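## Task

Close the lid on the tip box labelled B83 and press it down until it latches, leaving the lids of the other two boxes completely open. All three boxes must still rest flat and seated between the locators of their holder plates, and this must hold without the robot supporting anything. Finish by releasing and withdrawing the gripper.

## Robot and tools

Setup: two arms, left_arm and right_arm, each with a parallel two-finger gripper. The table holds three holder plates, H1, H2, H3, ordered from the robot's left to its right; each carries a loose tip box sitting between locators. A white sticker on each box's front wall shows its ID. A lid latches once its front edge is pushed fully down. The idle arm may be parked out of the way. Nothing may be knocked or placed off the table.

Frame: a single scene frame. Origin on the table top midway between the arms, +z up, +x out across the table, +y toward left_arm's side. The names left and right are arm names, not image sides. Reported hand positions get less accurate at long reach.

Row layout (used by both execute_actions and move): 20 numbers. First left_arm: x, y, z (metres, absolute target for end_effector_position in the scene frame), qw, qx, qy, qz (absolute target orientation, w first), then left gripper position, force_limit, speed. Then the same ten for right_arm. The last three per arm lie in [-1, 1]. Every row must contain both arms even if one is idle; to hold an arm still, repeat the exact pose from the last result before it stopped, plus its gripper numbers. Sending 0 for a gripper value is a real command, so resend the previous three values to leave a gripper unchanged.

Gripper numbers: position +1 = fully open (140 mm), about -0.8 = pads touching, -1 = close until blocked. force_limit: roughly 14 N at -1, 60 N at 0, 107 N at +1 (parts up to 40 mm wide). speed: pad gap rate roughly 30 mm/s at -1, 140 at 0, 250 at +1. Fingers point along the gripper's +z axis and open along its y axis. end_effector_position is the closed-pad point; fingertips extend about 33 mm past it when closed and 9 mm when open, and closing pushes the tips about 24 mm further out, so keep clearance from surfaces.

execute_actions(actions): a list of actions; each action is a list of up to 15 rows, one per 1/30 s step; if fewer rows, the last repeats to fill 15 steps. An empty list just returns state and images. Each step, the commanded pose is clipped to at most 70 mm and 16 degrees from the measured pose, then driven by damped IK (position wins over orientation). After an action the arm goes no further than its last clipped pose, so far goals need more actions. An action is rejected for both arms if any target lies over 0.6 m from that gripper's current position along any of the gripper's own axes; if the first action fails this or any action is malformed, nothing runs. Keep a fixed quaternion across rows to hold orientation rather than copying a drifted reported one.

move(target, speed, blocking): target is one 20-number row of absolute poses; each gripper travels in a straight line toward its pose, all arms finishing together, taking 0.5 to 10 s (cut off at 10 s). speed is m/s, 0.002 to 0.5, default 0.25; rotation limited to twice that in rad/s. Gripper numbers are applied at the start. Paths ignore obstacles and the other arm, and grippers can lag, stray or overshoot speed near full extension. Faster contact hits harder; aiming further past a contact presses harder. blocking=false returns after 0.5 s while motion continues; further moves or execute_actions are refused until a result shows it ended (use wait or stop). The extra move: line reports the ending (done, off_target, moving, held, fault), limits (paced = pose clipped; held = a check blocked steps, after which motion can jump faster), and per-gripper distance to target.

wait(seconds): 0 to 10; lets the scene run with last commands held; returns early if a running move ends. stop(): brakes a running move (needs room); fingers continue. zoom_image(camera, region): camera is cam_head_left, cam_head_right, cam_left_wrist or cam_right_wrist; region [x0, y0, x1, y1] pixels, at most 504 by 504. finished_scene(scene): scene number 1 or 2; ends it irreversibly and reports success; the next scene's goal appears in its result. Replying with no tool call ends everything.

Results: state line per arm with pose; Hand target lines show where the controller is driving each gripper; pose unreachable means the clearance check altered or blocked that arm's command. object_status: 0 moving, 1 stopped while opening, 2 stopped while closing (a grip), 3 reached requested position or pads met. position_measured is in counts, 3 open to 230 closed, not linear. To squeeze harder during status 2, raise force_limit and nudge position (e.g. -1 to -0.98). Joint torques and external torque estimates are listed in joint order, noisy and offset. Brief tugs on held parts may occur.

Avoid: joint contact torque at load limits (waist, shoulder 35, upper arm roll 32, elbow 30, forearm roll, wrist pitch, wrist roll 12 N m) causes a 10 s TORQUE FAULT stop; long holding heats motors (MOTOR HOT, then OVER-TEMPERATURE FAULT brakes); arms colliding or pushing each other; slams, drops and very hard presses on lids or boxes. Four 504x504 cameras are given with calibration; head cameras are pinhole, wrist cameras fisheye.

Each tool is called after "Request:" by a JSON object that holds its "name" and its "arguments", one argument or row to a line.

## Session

Request:
{"name": "execute_actions", "arguments": {
  "actions": []
}}

Scene clock: 0.00 s.
left_arm: end_effector_position=(-0.0215, +0.8278, +0.2711) position_measured=3 object_status=3 end_effector_quat_wxyz=(+0.013, +0.729, -0.627, -0.275) | right_arm: end_effector_position=(+0.4946, +0.2441, +0.2647) position_measured=3 object_status=3 end_effector_quat_wxyz=(+0.283, +0.655, +0.699, +0.046)
Joint positions: left_arm=[ 1.055 -0.404  0.027 -2.48   0.662  2.168  0.742] | right_arm=[ 1.016  0.891  0.048 -0.718 -0.616  1.559 -2.141]
Joint velocities: left_arm=[ 0.    -0.    -0.001 -0.    -0.002  0.     0.   ] | right_arm=[ 0.    -0.001 -0.    -0.    -0.    -0.     0.001]
Joint torques (N m, as the joint torque sensors report them, + toward a larger angle): no reading
External joint torques (N m, as the arm's controller estimates them; a push from outside toward a larger angle lowers the number): no reading
Hand target (left_arm): -0.021, +0.828, +0.271; +0.013, +0.729, -0.627, -0.275
Hand target (right_arm): +0.495, +0.244, +0.265; +0.283, +0.655, +0.699, +0.046
camera_calibration (this result's frames):
cam_left_wrist: T_world_to_cam=[[-0.912734, -0.10911, 0.393716, -0.0333784], [0.176046, 0.76459, 0.620009, -0.782378], [-0.36868, 0.635215, -0.678658, -0.174366], [0, 0, 0, 1]] pos_world=[0.0429836, 0.705316, 0.379888]
cam_right_wrist: T_world_to_cam=[[0.882077, 0.155122, 0.444833, -0.596889], [-0.151706, -0.800409, 0.57994, 0.135494], [0.44601, -0.579036, -0.68249, 0.274107], [0, 0, 0, 1]] pos_world=[0.424803, 0.359759, 0.374013]

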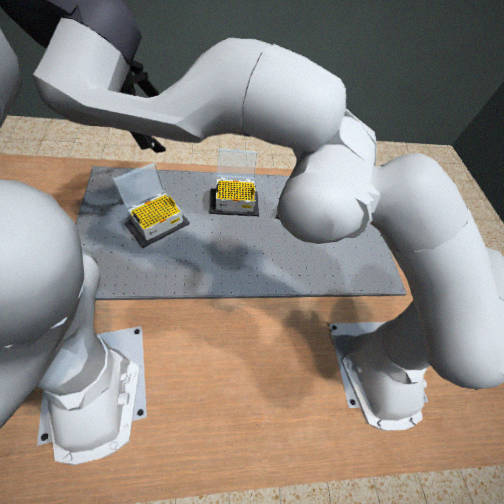

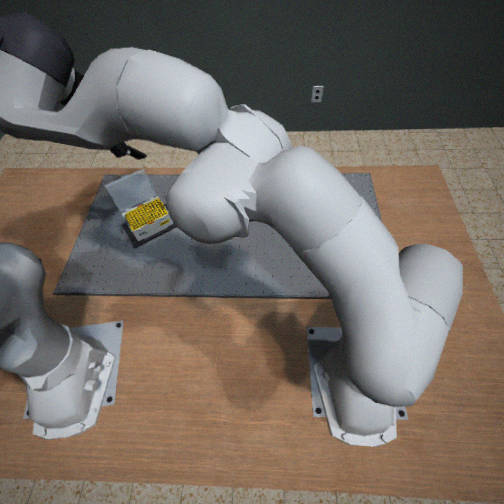

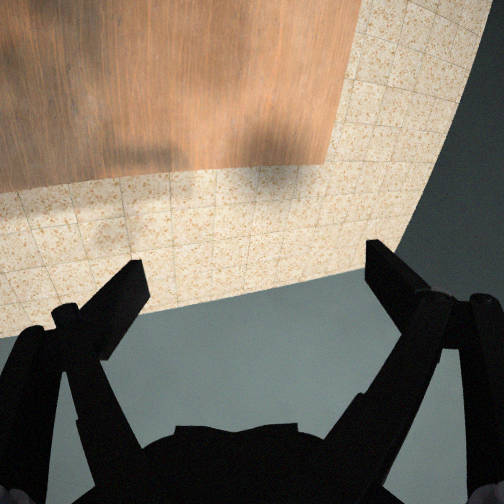

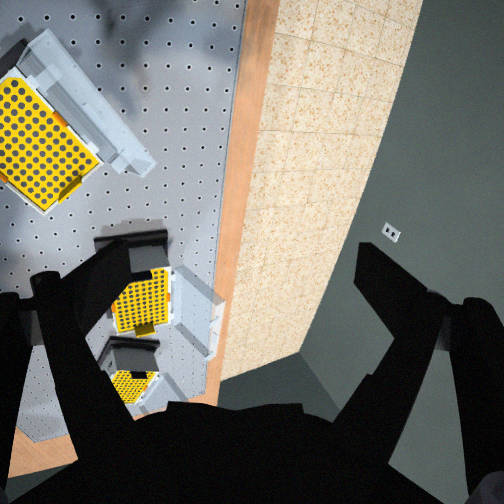

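Request:
{"name": "zoom_image", "arguments": {
  "camera": "cam_head_left",
  "region": [200, 140, 280, 220]
}}

Request:
{"name": "zoom_image", "arguments": {
  "camera": "cam_head_left",
  "region": [105, 160, 195, 250]
}}

Request:
{"name": "zoom_image", "arguments": {
  "camera": "cam_head_right",
  "region": [100, 165, 185, 250]
}}

Region (200, 140, 280, 220) of cam_head_left's 504x504 image, scaled by 6.300, with more detail than that image has.

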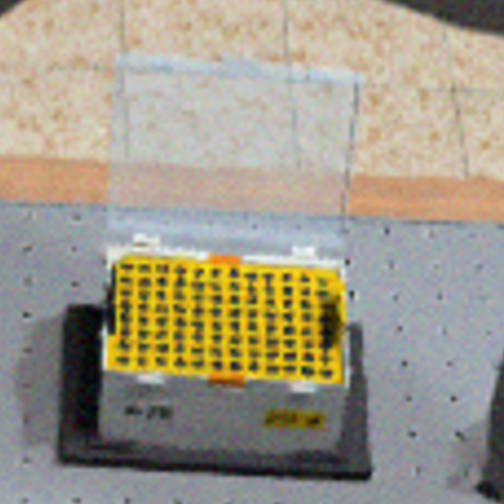

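Region (105, 160, 195, 250) of cam_head_left's 504x504 image, scaled by 5.600, with more detail than that image has.

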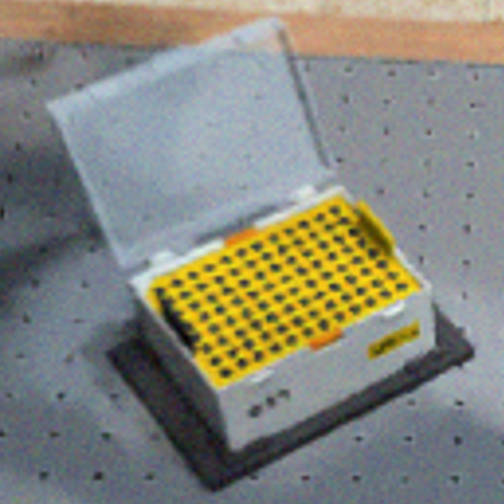

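Region (100, 165, 185, 250) of cam_head_right's 504x504 image, scaled by 5.929, with more detail than that image has.

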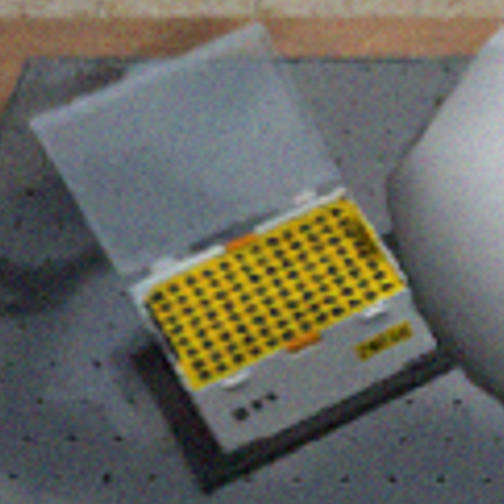

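Request:
{"name": "move", "arguments": {
  "target": [0.25, 0.55, 0.30, 0, 0.889, -0.458, 0, 1, 0, 0, 0.22, 0.04, 0.16, 0.2126, 0.6744, 0.6744, 0.2126, 1, 0, 0],
  "speed": 0.3
}}

Scene clock: 11.10 s.
left_arm: end_effector_position=(+0.2476, +0.5464, +0.2989) position_measured=3 object_status=3 end_effector_quat_wxyz=(-0.000, +0.887, -0.462, -0.001) | right_arm: end_effector_position=(+0.2289, +0.0302, +0.1617) position_measured=3 object_status=3 end_effector_quat_wxyz=(+0.226, +0.668, +0.676, +0.213)
Joint positions: left_arm=[ 0.875 -0.692 -0.349 -2.465 -0.223  1.798  0.209] | right_arm=[ 1.002 -0.352  0.207 -2.732 -0.854  2.42  -1.291]
Joint velocities: left_arm=[-0.001 -0.001  0.001  0.     0.001  0.001 -0.011] | right_arm=[-0.    -0.001  0.    -0.    -0.001  0.001  0.032]
Joint torques (N m, as the joint torque sensors report them, + toward a larger angle): left_arm=[ 1.63 -8.68  3.94 22.38 -0.07  1.94 -0.24] | right_arm=[ -0.24 -17.75   0.78  20.71  -0.01   2.28   0.1 ]
External joint torques (N m, as the arm's controller estimates them; a push from outside toward a larger angle lowers the number): left_arm=[ 1.61 -1.34 -1.45 -1.43 -0.85 -0.56 -0.24] | right_arm=[-0.2  -2.1   2.73 -0.05 -0.55  0.68  0.07]
Hand target (left_arm): +0.247, +0.545, +0.299; +0.001, +0.889, -0.457, -0.001
Hand target (right_arm): +0.228, +0.031, +0.162; +0.224, +0.671, +0.673, +0.217
Off the commanded pose (left_arm): 0.004 m, 0 deg.
Off the commanded pose (right_arm): 0.013 m, 2 deg.
move: off_target (left_arm, right_arm)
camera_calibration (this result's frames):
cam_left_wrist: T_world_to_cam=[[-0.876123, -0.481979, -0.0102393, 0.486004], [-0.454196, 0.818129, 0.352662, -0.425156], [-0.161598, 0.313626, -0.935695, 0.323729], [0, 0, 0, 1]] pos_world=[0.285009, 0.480546, 0.457824]
cam_right_wrist: T_world_to_cam=[[0.795665, 0.0300358, 0.604991, -0.285836], [-0.171587, -0.946684, 0.272666, 0.0424032], [0.580926, -0.32076, -0.74809, 0.170441], [0, 0, 0, 1]] pos_world=[0.135692, 0.103398, 0.288871]

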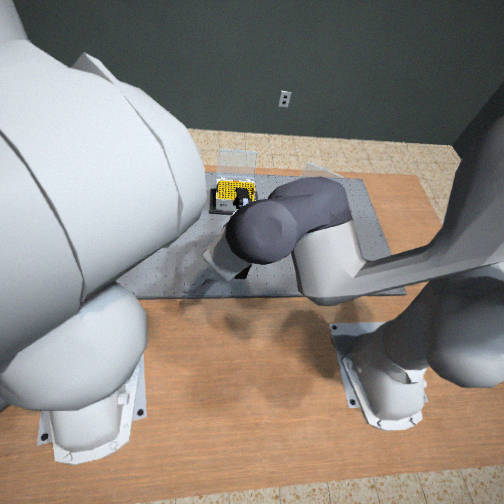

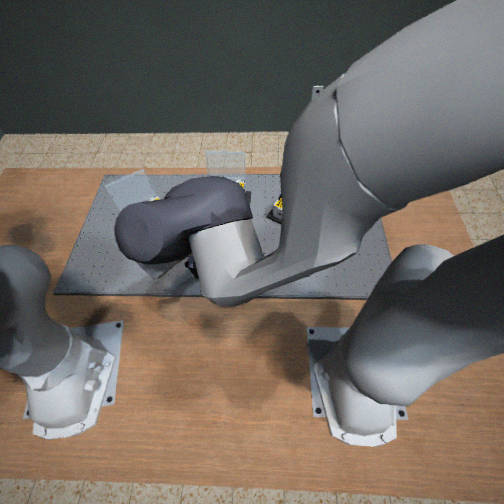

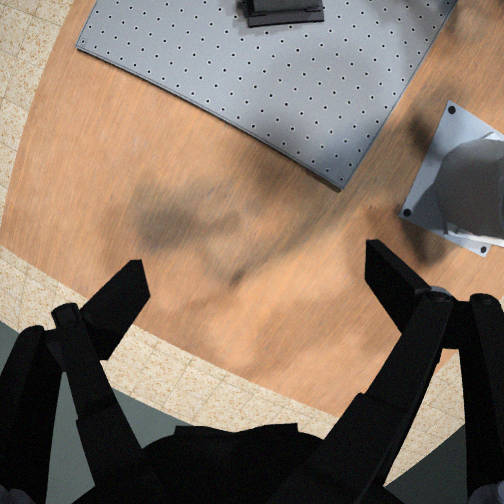

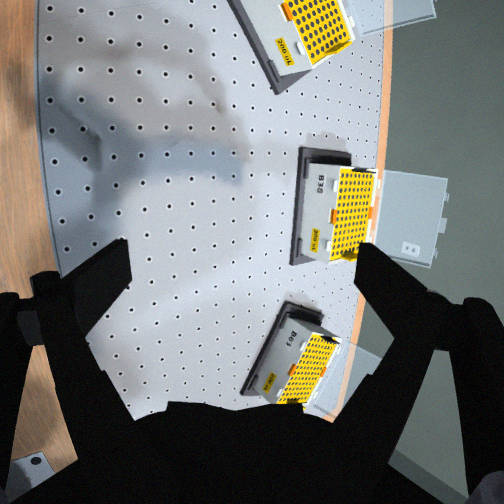

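Request:
{"name": "zoom_image", "arguments": {
  "camera": "cam_right_wrist",
  "region": [230, 290, 380, 420]
}}

Request:
{"name": "zoom_image", "arguments": {
  "camera": "cam_right_wrist",
  "region": [280, 140, 460, 280]
}}

Request:
{"name": "zoom_image", "arguments": {
  "camera": "cam_right_wrist",
  "region": [210, 0, 450, 110]
}}

Region (230, 290, 380, 420) of cam_right_wrist's 504x504 image, scaled by 3.360, with more detail than that image has; it fills the top 437 rows of this view, and the rest is white.

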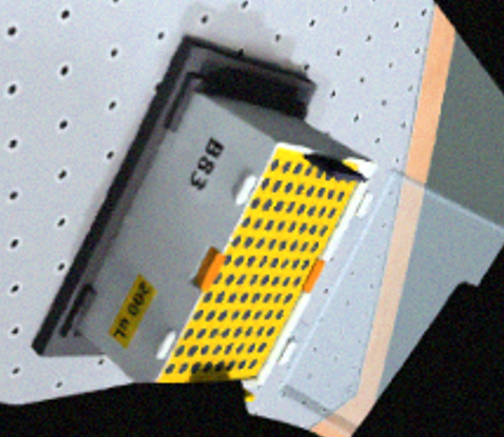

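Region (280, 140, 460, 280) of cam_right_wrist's 504x504 image, scaled by 2.800, with more detail than that image has.

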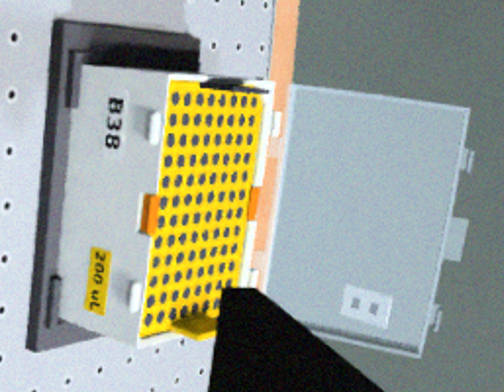

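Region (210, 0, 450, 110) of cam_right_wrist's 504x504 image, scaled by 2.100, with more detail than that image has; it fills the top 231 rows of this view, and the rest is white.

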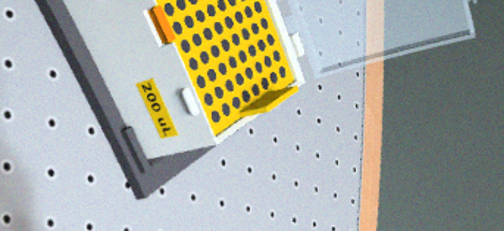

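Request:
{"name": "zoom_image", "arguments": {
  "camera": "cam_right_wrist",
  "region": [275, 320, 315, 360]
}}

Region (275, 320, 315, 360) of cam_right_wrist's 504x504 image, scaled by 12.600, with more detail than that image has.

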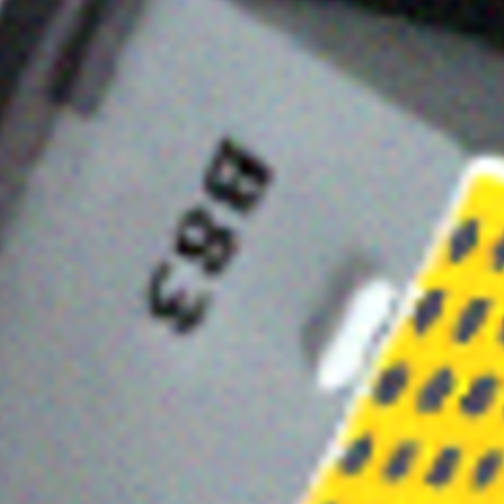

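B83 is the right-hand box (H3). Moving the right arm above its lid.

Request:
{"name": "move", "arguments": {
  "target": [0.2476, 0.5464, 0.2989, 0, 0.887, -0.462, 0, 1, 0, 0, 0.4935, -0.2407, 0.225, 0, 0.8638, 0.5038, 0, -0.32, 0, 0],
  "speed": 0.3
}}

Scene clock: 35.57 s.
left_arm: end_effector_position=(+0.2476, +0.5464, +0.2991) position_measured=3 object_status=3 end_effector_quat_wxyz=(+0.000, +0.888, -0.460, -0.001) | right_arm: end_effector_position=(+0.4952, -0.2235, +0.2237) position_measured=169 object_status=3 end_effector_quat_wxyz=(-0.010, +0.864, +0.503, -0.003)
Joint positions: left_arm=[ 0.873 -0.692 -0.347 -2.466 -0.224  1.798  0.206] | right_arm=[ 1.244 -0.016 -1.066 -2.065  0.002  2.045 -2.438]
Joint velocities: left_arm=[-0.001  0.    -0.     0.     0.001 -0.     0.001] | right_arm=[-0.003  0.003 -0.001  0.002  0.007 -0.006 -0.033]
Joint torques (N m, as the joint torque sensors report them, + toward a larger angle): left_arm=[-0.33 -6.42  5.69 22.14  0.62  2.66  0.17] | right_arm=[ -1.58 -15.93   0.    25.84   1.6    1.94  -0.41]
External joint torques (N m, as the arm's controller estimates them; a push from outside toward a larger angle lowers the number): left_arm=[-0.27  0.93  0.45 -1.64 -0.15  0.17  0.17] | right_arm=[-1.51 -0.09 -0.36  1.98  0.79 -0.51 -0.41]
Hand target (left_arm): +0.248, +0.546, +0.299; +0.000, +0.887, -0.462, -0.000
Hand target (right_arm): +0.495, -0.225, +0.224; -0.011, +0.862, +0.507, -0.004
Off the commanded pose (left_arm): 0.000 m, 0 deg.
Off the commanded pose (right_arm): 0.017 m, 1 deg.
move: off_target (right_arm)
camera_calibration (this result's frames):
cam_left_wrist: T_world_to_cam=[[-0.874307, -0.485252, -0.0108657, 0.487481], [-0.457667, 0.816738, 0.351398, -0.423244], [-0.161642, 0.312203, -0.936163, 0.324842], [0, 0, 0, 1]] pos_world=[0.285012, 0.480814, 0.458129]
cam_right_wrist: T_world_to_cam=[[0.875643, -0.482957, -0.00136792, -0.546252], [-0.459656, -0.834258, 0.304517, -0.00834289], [-0.14821, -0.266019, -0.952506, 0.399699], [0, 0, 0, 1]] pos_world=[0.533726, -0.164449, 0.382509]

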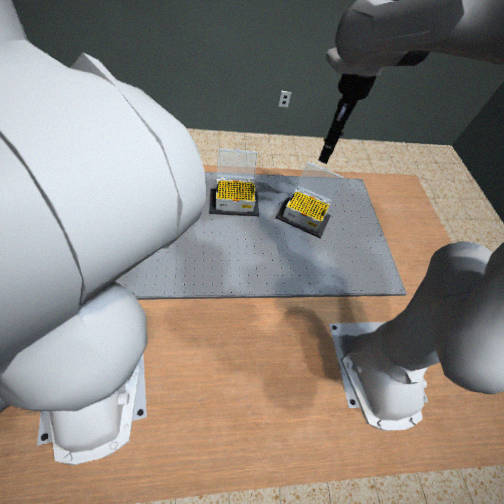

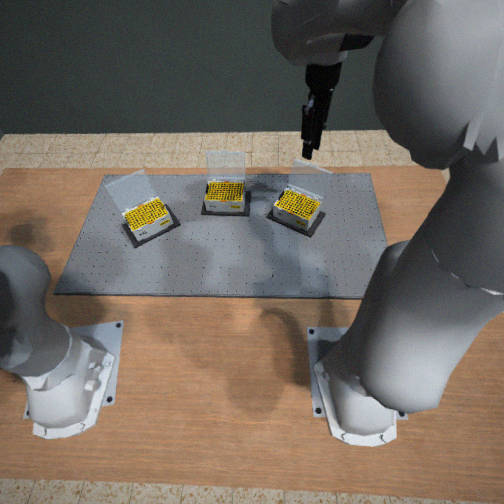

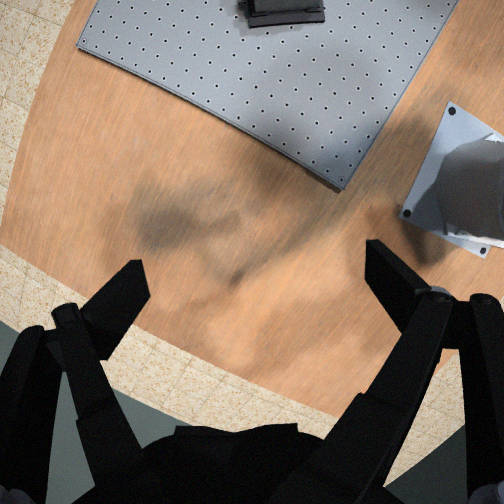

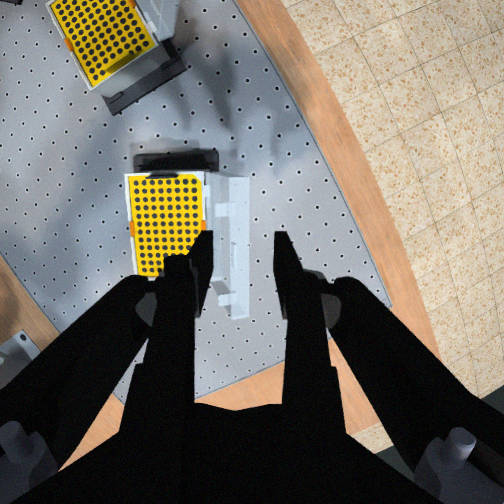

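Request:
{"name": "zoom_image", "arguments": {
  "camera": "cam_right_wrist",
  "region": [110, 140, 310, 340]
}}

Region (110, 140, 310, 340) of cam_right_wrist's 504x504 image, scaled by 2.520, with more detail than that image has.

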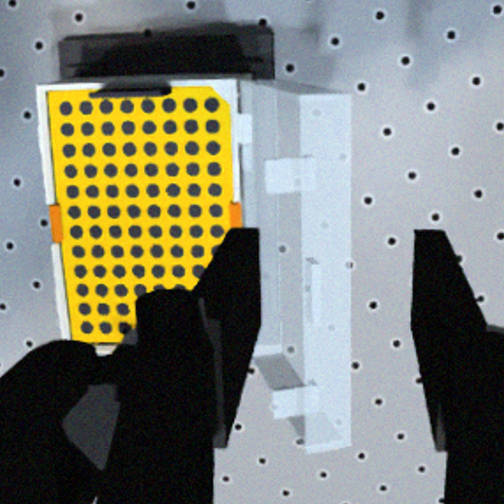

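Request:
{"name": "move", "arguments": {
  "target": [0.2476, 0.5464, 0.2989, 0, 0.887, -0.462, 0, 1, 0, 0, 0.4868, -0.2273, 0.158, 0, 0.8630, 0.5053, 0, -0.32, 0, 0],
  "speed": 0.08
}}

Request:
{"name": "zoom_image", "arguments": {
  "camera": "cam_right_wrist",
  "region": [90, 130, 320, 360]
}}

Scene clock: 44.17 s.
left_arm: end_effector_position=(+0.2476, +0.5464, +0.2991) position_measured=3 object_status=3 end_effector_quat_wxyz=(+0.000, +0.888, -0.460, -0.001) | right_arm: end_effector_position=(+0.4854, -0.2277, +0.1579) position_measured=169 object_status=3 end_effector_quat_wxyz=(-0.000, +0.865, +0.502, -0.002)
Joint positions: left_arm=[ 0.873 -0.692 -0.347 -2.466 -0.224  1.798  0.206] | right_arm=[ 1.237  0.056 -1.067 -2.202  0.061  2.223 -2.479]
Joint velocities: left_arm=[-0.    -0.     0.    -0.002 -0.    -0.001 -0.001] | right_arm=[ 0.     0.001 -0.     0.     0.004  0.011 -0.013]
Joint torques (N m, as the joint torque sensors report them, + toward a larger angle): left_arm=[-0.61 -6.8   5.66 22.17  0.67  2.71  0.18] | right_arm=[ -0.38 -18.15  -0.63  22.62   1.56   3.11  -0.34]
External joint torques (N m, as the arm's controller estimates them; a push from outside toward a larger angle lowers the number): left_arm=[-0.57  0.59  0.38 -1.64 -0.1   0.22  0.18] | right_arm=[-0.37 -0.9   0.88 -0.18  0.84  0.65 -0.34]
Hand target (left_arm): +0.248, +0.546, +0.299; +0.000, +0.887, -0.462, -0.000
Hand target (right_arm): +0.487, -0.228, +0.158; -0.000, +0.863, +0.505, -0.000
Off the commanded pose (left_arm): 0.000 m, 0 deg.
Off the commanded pose (right_arm): 0.001 m, 1 deg.
move: done
camera_calibration (this result's frames):
cam_left_wrist: T_world_to_cam=[[-0.874327, -0.485214, -0.010895, 0.487475], [-0.457652, 0.816773, 0.351336, -0.423234], [-0.161575, 0.312169, -0.936186, 0.324864], [0, 0, 0, 1]] pos_world=[0.285008, 0.480803, 0.458141]
cam_right_wrist: T_world_to_cam=[[0.874286, -0.485172, 0.0152396, -0.542239], [-0.465087, -0.828276, 0.312495, 0.00643718], [-0.138991, -0.280298, -0.949797, 0.326331], [0, 0, 0, 1]] pos_world=[0.522423, -0.166277, 0.3162]

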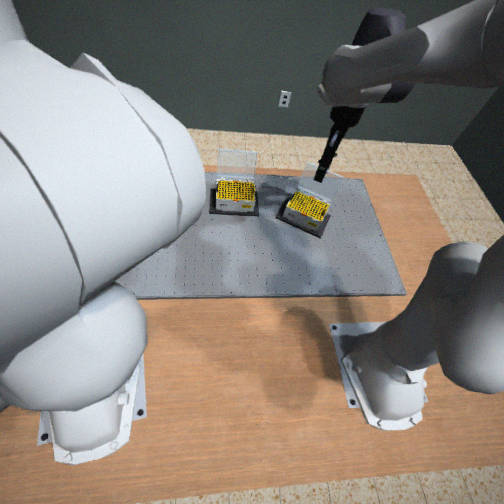

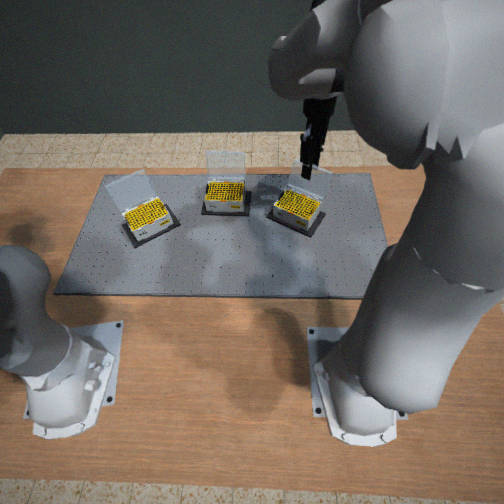

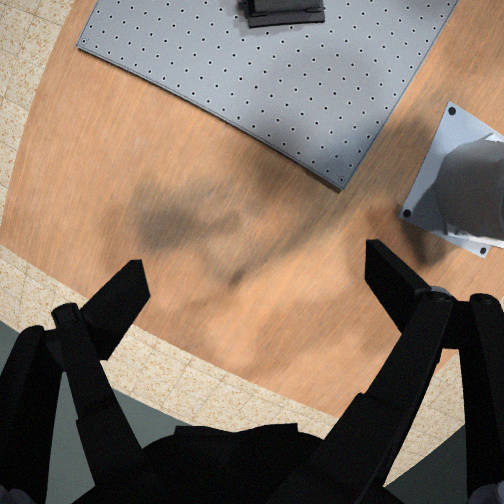

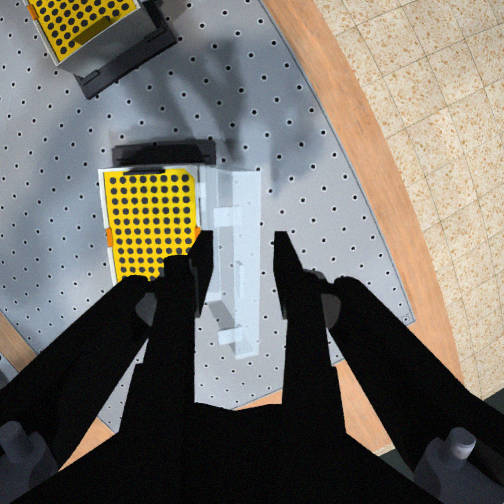

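Region (90, 130, 320, 360) of cam_right_wrist's 504x504 image, scaled by 2.191, with more detail than that image has.

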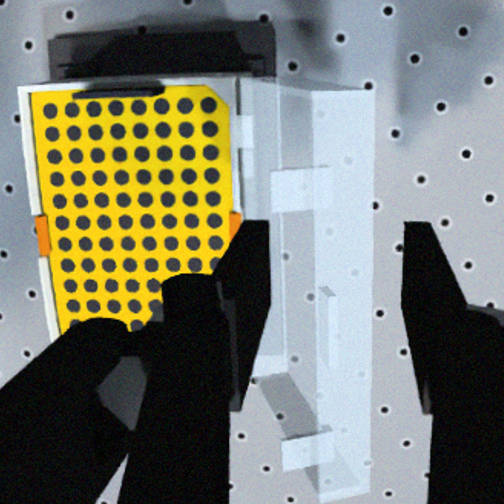

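Request:
{"name": "move", "arguments": {
  "target": [0.2476, 0.5464, 0.2989, 0, 0.887, -0.462, 0, 1, 0, 0, 0.4061, -0.1819, 0.150, 0.2233, 0.8336, 0.4881, 0.1308, -0.44, 0, -0.5],
  "speed": 0.12
}}

Request:
{"name": "zoom_image", "arguments": {
  "camera": "cam_right_wrist",
  "region": [90, 110, 340, 360]
}}

Scene clock: 49.97 s.
left_arm: end_effector_position=(+0.2476, +0.5464, +0.2991) position_measured=3 object_status=3 end_effector_quat_wxyz=(+0.000, +0.888, -0.460, -0.000) | right_arm: end_effector_position=(+0.4084, -0.1906, +0.1527) position_measured=185 object_status=3 end_effector_quat_wxyz=(+0.233, +0.830, +0.489, +0.130)
Joint positions: left_arm=[ 0.873 -0.692 -0.347 -2.466 -0.224  1.798  0.206] | right_arm=[ 0.811 -0.326 -0.339 -2.697 -0.977  2.449 -1.393]
Joint velocities: left_arm=[ 0.001 -0.     0.001 -0.    -0.002 -0.     0.002] | right_arm=[ 0.001  0.001 -0.    -0.    -0.004  0.     0.032]
Joint torques (N m, as the joint torque sensors report them, + toward a larger angle): left_arm=[-0.25 -7.04  5.74 22.    0.67  2.69  0.26] | right_arm=[ -0.44 -17.63   4.07  20.32   0.06   2.44   0.03]
External joint torques (N m, as the arm's controller estimates them; a push from outside toward a larger angle lowers the number): left_arm=[-0.25  0.34  0.43 -1.82 -0.1   0.2   0.26] | right_arm=[-0.46 -1.24  1.9  -0.29 -0.56  0.53  0.  ]
Hand target (left_arm): +0.248, +0.546, +0.299; +0.000, +0.887, -0.462, -0.000
Hand target (right_arm): +0.408, -0.190, +0.152; +0.232, +0.832, +0.485, +0.133
Off the commanded pose (left_arm): 0.000 m, 0 deg.
Off the commanded pose (right_arm): 0.009 m, 1 deg.
move: off_target (right_arm)
camera_calibration (this result's frames):
cam_left_wrist: T_world_to_cam=[[-0.874344, -0.485183, -0.0109135, 0.487466], [-0.457637, 0.816801, 0.35129, -0.423226], [-0.161526, 0.312142, -0.936203, 0.32488], [0, 0, 0, 1]] pos_world=[0.285006, 0.480794, 0.458148]
cam_right_wrist: T_world_to_cam=[[0.749381, -0.397205, 0.52977, -0.467656], [-0.596201, -0.752835, 0.278898, 0.0760045], [0.28805, -0.52485, -0.800974, 0.0773285], [0, 0, 0, 1]] pos_world=[0.373492, -0.0879509, 0.288491]

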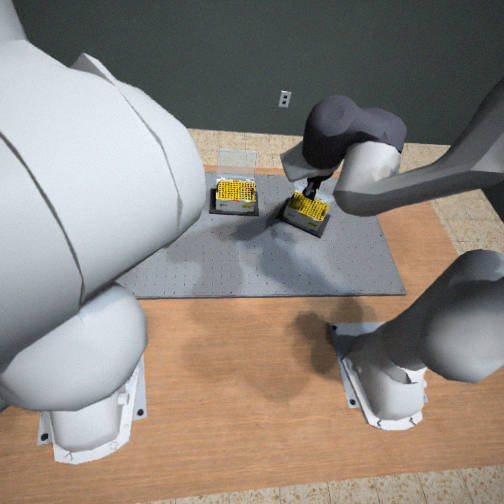

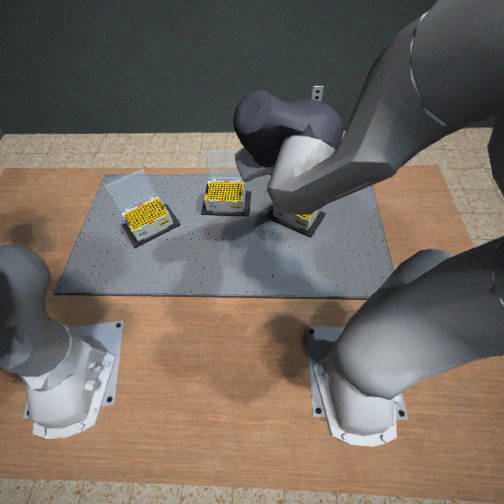

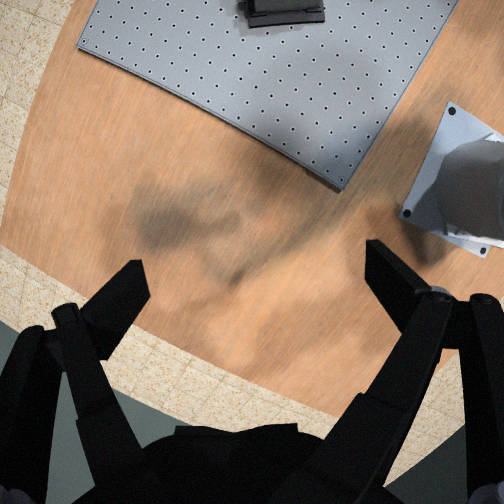

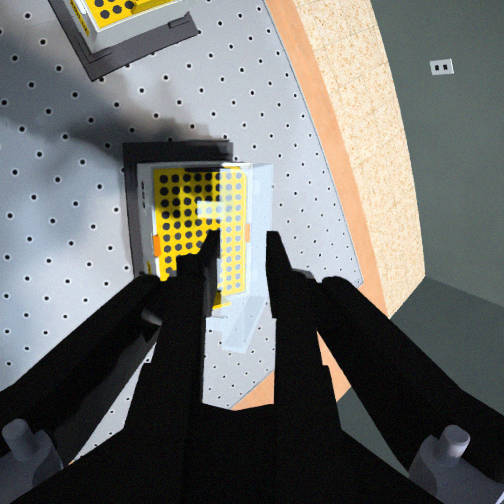

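Region (90, 110, 340, 360) of cam_right_wrist's 504x504 image, scaled by 2.016, with more detail than that image has.

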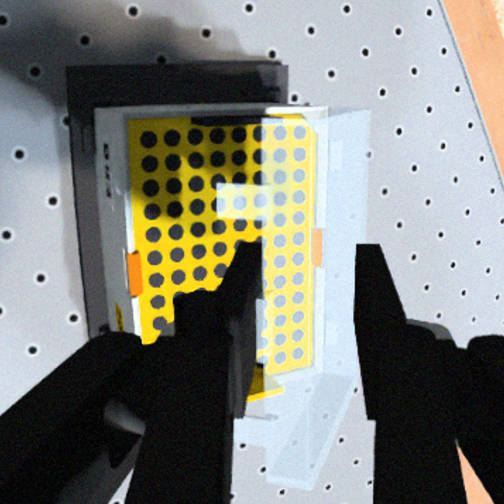

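Request:
{"name": "move", "arguments": {
  "target": [0.2476, 0.5464, 0.2989, 0, 0.887, -0.462, 0, 1, 0, 0, 0.3815, -0.1727, 0.114, 0.2233, 0.8336, 0.4881, 0.1308, -0.265, 0, -1],
  "speed": 0.035
}}

Request:
{"name": "zoom_image", "arguments": {
  "camera": "cam_right_wrist",
  "region": [140, 120, 360, 340]
}}

Scene clock: 56.70 s.
left_arm: end_effector_position=(+0.2476, +0.5464, +0.2991) position_measured=3 object_status=3 end_effector_quat_wxyz=(+0.000, +0.888, -0.460, -0.000) | right_arm: end_effector_position=(+0.3820, -0.1760, +0.1147) position_measured=162 object_status=3 end_effector_quat_wxyz=(+0.225, +0.832, +0.491, +0.128)
Joint positions: left_arm=[ 0.873 -0.692 -0.347 -2.466 -0.224  1.798  0.206] | right_arm=[ 0.813 -0.269 -0.302 -2.747 -1.023  2.513 -1.271]
Joint velocities: left_arm=[-0.001  0.    -0.     0.     0.001 -0.    -0.002] | right_arm=[-0.     0.001  0.002 -0.    -0.007  0.008  0.036]
Joint torques (N m, as the joint torque sensors report them, + toward a larger angle): left_arm=[-0.34 -6.79  5.42 22.09  0.68  2.69  0.24] | right_arm=[  0.49 -17.49   4.17  18.74   0.08   2.43   0.21]
External joint torques (N m, as the arm's controller estimates them; a push from outside toward a larger angle lowers the number): left_arm=[-0.36  0.57  0.09 -1.68 -0.09  0.2   0.24] | right_arm=[ 0.53 -0.36  2.73 -0.47 -0.56  0.64  0.19]
Hand target (left_arm): +0.248, +0.546, +0.299; +0.000, +0.887, -0.462, -0.000
Hand target (right_arm): +0.381, -0.174, +0.114; +0.224, +0.833, +0.488, +0.131
Off the commanded pose (left_arm): 0.000 m, 0 deg.
Off the commanded pose (right_arm): 0.003 m, 1 deg.
move: done
camera_calibration (this result's frames):
cam_left_wrist: T_world_to_cam=[[-0.874353, -0.485167, -0.010923, 0.487461], [-0.45763, 0.816817, 0.351262, -0.423222], [-0.161499, 0.312125, -0.936214, 0.32489], [0, 0, 0, 1]] pos_world=[0.285004, 0.480789, 0.458152]
cam_right_wrist: T_world_to_cam=[[0.75732, -0.400417, 0.51588, -0.423885], [-0.590513, -0.757213, 0.279147, 0.0788832], [0.278856, -0.516037, -0.809904, 0.0682753], [0, 0, 0, 1]] pos_world=[0.348559, -0.0747666, 0.25195]

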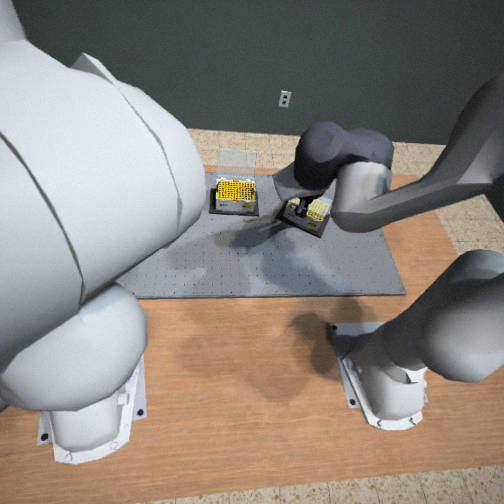

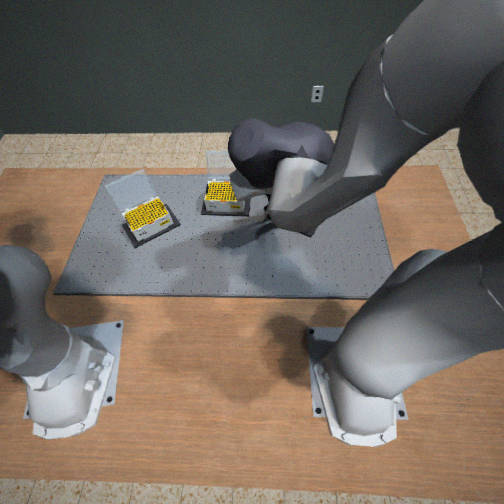

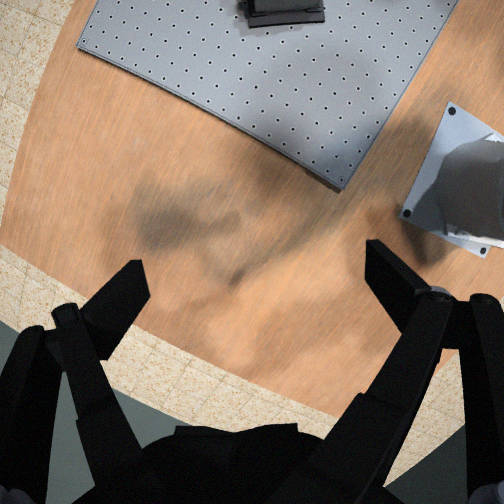

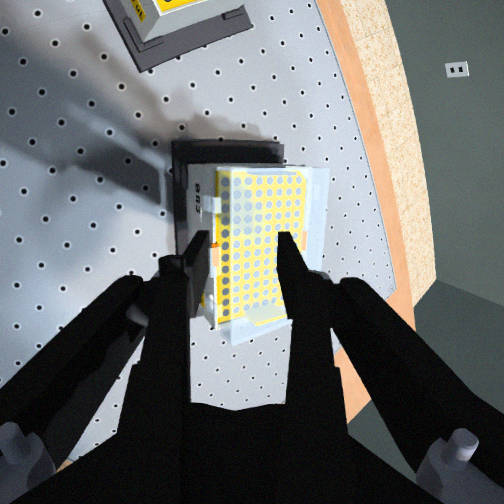

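Region (140, 120, 360, 340) of cam_right_wrist's 504x504 image, scaled by 2.291, with more detail than that image has.

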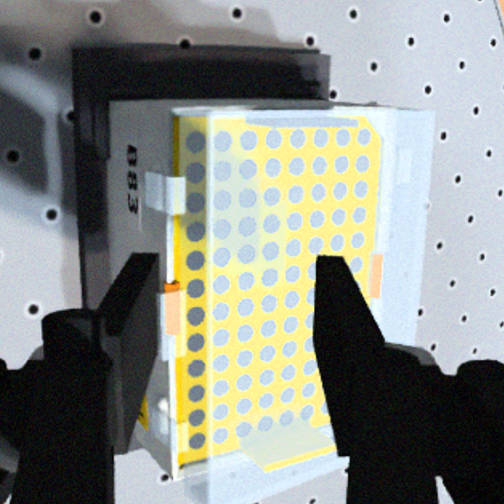

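Request:
{"name": "execute_actions", "arguments": {
  "actions": []
}}

Scene clock: 59.13 s.
left_arm: end_effector_position=(+0.2476, +0.5464, +0.2991) position_measured=3 object_status=3 end_effector_quat_wxyz=(+0.000, +0.888, -0.460, -0.000) | right_arm: end_effector_position=(+0.3820, -0.1755, +0.1147) position_measured=162 object_status=3 end_effector_quat_wxyz=(+0.224, +0.834, +0.487, +0.129)
Joint positions: left_arm=[ 0.873 -0.692 -0.347 -2.466 -0.224  1.798  0.206] | right_arm=[ 0.813 -0.269 -0.302 -2.747 -1.024  2.515 -1.26 ]
Joint velocities: left_arm=[-0.001  0.001  0.     0.001  0.002 -0.001 -0.001] | right_arm=[-0.002  0.    -0.     0.     0.002  0.    -0.   ]
Joint torques (N m, as the joint torque sensors report them, + toward a larger angle): left_arm=[ 0.04 -6.5   5.76 22.14  0.61  2.68  0.23] | right_arm=[  0.71 -17.47   3.75  18.77   0.03   2.45   0.2 ]
External joint torques (N m, as the arm's controller estimates them; a push from outside toward a larger angle lowers the number): left_arm=[ 0.06  0.9   0.45 -1.7  -0.16  0.19  0.23] | right_arm=[ 0.76 -0.31  2.33 -0.42 -0.61  0.65  0.17]
Hand target (left_arm): +0.248, +0.546, +0.299; +0.000, +0.887, -0.462, -0.000
Hand target (right_arm): +0.381, -0.174, +0.114; +0.224, +0.833, +0.488, +0.131
Off the commanded pose (left_arm): 0.000 m, 0 deg.
Off the commanded pose (right_arm): 0.003 m, 0 deg.
camera_calibration (this result's frames):
cam_left_wrist: T_world_to_cam=[[-0.874359, -0.485156, -0.0109283, 0.487457], [-0.457624, 0.816828, 0.351244, -0.423219], [-0.161482, 0.312115, -0.93622, 0.324896], [0, 0, 0, 1]] pos_world=[0.285003, 0.480785, 0.458154]
cam_right_wrist: T_world_to_cam=[[0.752635, -0.409029, 0.51598, -0.423446], [-0.597199, -0.754087, 0.273323, 0.0830414], [0.277297, -0.513856, -0.811824, 0.0696903], [0, 0, 0, 1]] pos_world=[0.348967, -0.0747705, 0.252369]

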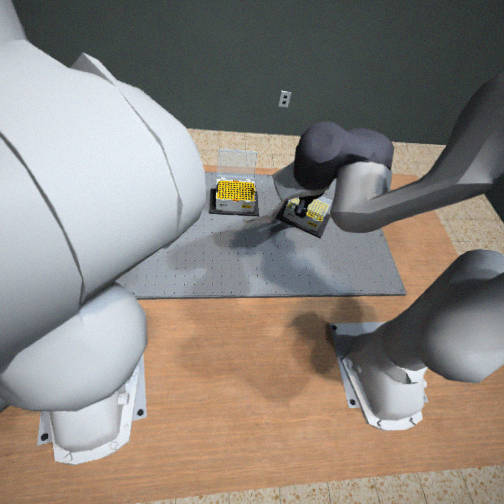

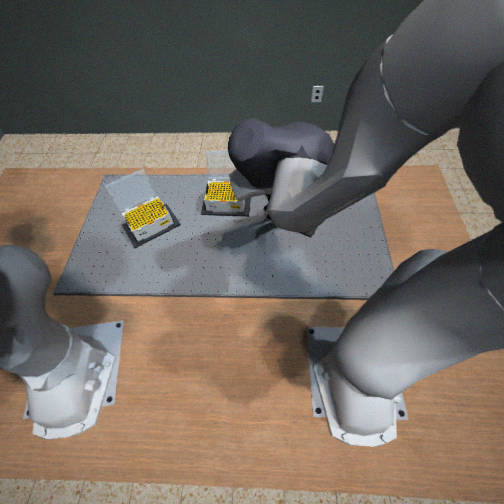

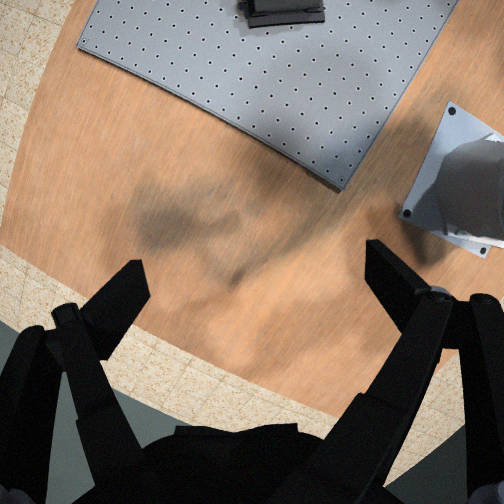

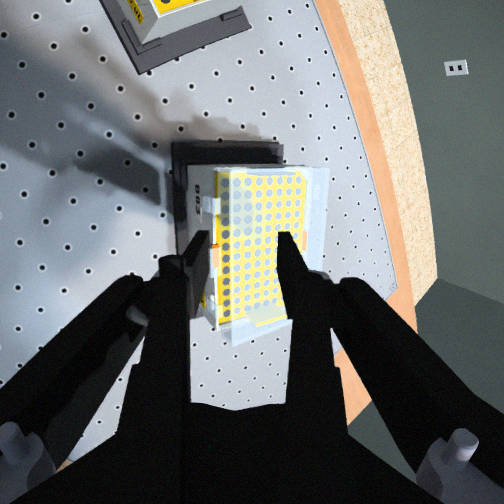

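Request:
{"name": "move", "arguments": {
  "target": [0.2476, 0.5464, 0.2989, 0, 0.887, -0.462, 0, 1, 0, 0, 0.3645, -0.1650, 0.108, 0.2233, 0.8336, 0.4881, 0.1308, -0.265, 0, -1],
  "speed": 0.025
}}

Request:
{"name": "zoom_image", "arguments": {
  "camera": "cam_right_wrist",
  "region": [150, 130, 370, 350]
}}

Scene clock: 62.43 s.
left_arm: end_effector_position=(+0.2476, +0.5464, +0.2991) position_measured=3 object_status=3 end_effector_quat_wxyz=(+0.000, +0.888, -0.460, -0.000) | right_arm: end_effector_position=(+0.3660, -0.1653, +0.1087) position_measured=162 object_status=3 end_effector_quat_wxyz=(+0.223, +0.832, +0.492, +0.131)
Joint positions: left_arm=[ 0.873 -0.692 -0.347 -2.466 -0.224  1.798  0.206] | right_arm=[ 0.821 -0.277 -0.267 -2.773 -1.024  2.514 -1.223]
Joint velocities: left_arm=[-0.001 -0.001 -0.    -0.     0.002  0.    -0.   ] | right_arm=[ 0.001 -0.001  0.005 -0.001  0.001 -0.001  0.022]
Joint torques (N m, as the joint torque sensors report them, + toward a larger angle): left_arm=[-0.47 -6.58  5.46 22.5   0.69  2.69  0.14] | right_arm=[  0.85 -19.23   3.79  17.5    0.68   1.34   0.31]
External joint torques (N m, as the arm's controller estimates them; a push from outside toward a larger angle lowers the number): left_arm=[-0.49  0.84  0.13 -1.32 -0.08  0.2   0.14] | right_arm=[ 0.88 -2.44  2.55 -1.55  0.06 -0.44  0.28]
Hand target (left_arm): +0.248, +0.546, +0.299; +0.000, +0.887, -0.462, -0.000
Hand target (right_arm): +0.364, -0.166, +0.108; +0.224, +0.833, +0.488, +0.131
Off the commanded pose (left_arm): 0.000 m, 0 deg.
Off the commanded pose (right_arm): 0.002 m, 0 deg.
move: done
camera_calibration (this result's frames):
cam_left_wrist: T_world_to_cam=[[-0.874363, -0.485149, -0.0109313, 0.487455], [-0.45762, 0.816835, 0.351232, -0.423217], [-0.161471, 0.312107, -0.936225, 0.3249], [0, 0, 0, 1]] pos_world=[0.285002, 0.480783, 0.458155]
cam_right_wrist: T_world_to_cam=[[0.757166, -0.401824, 0.515012, -0.404438], [-0.588911, -0.761041, 0.27203, 0.0787676], [0.282637, -0.509268, -0.812873, 0.0734281], [0, 0, 0, 1]] pos_world=[0.331861, -0.0651731, 0.246551]

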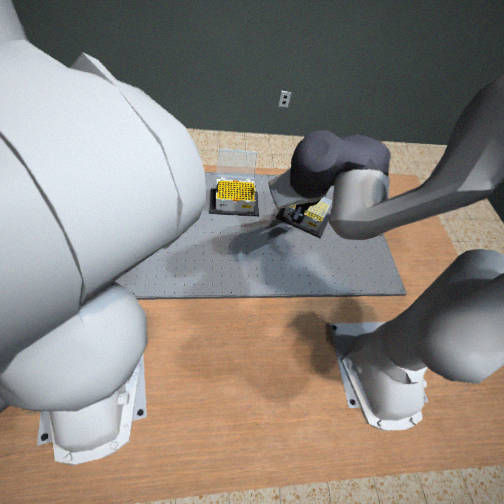

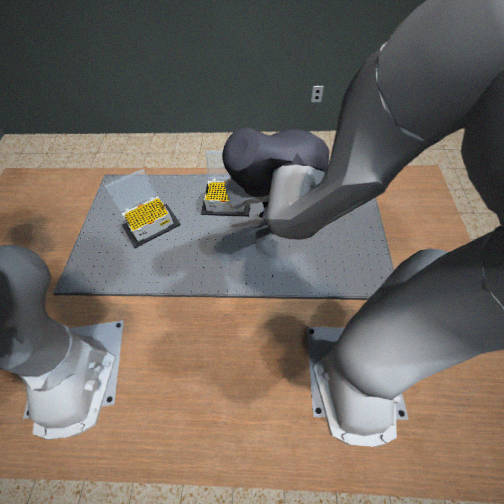

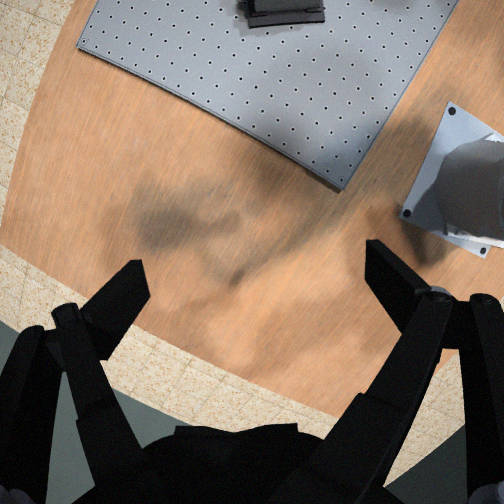

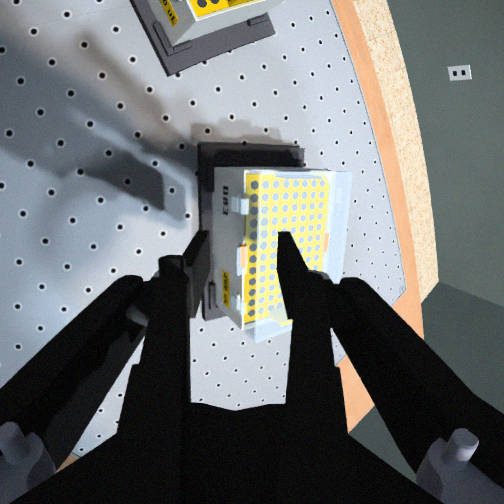

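Region (150, 130, 370, 350) of cam_right_wrist's 504x504 image, scaled by 2.291, with more detail than that image has.

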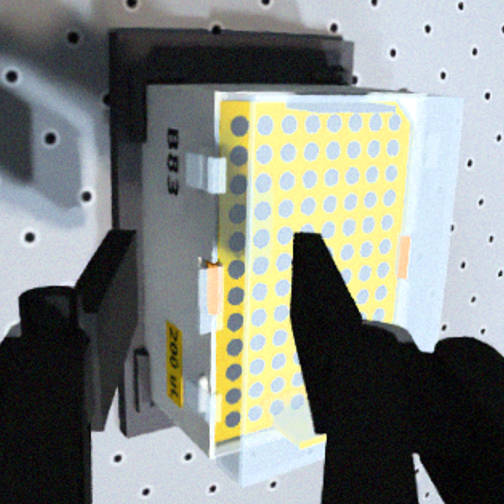

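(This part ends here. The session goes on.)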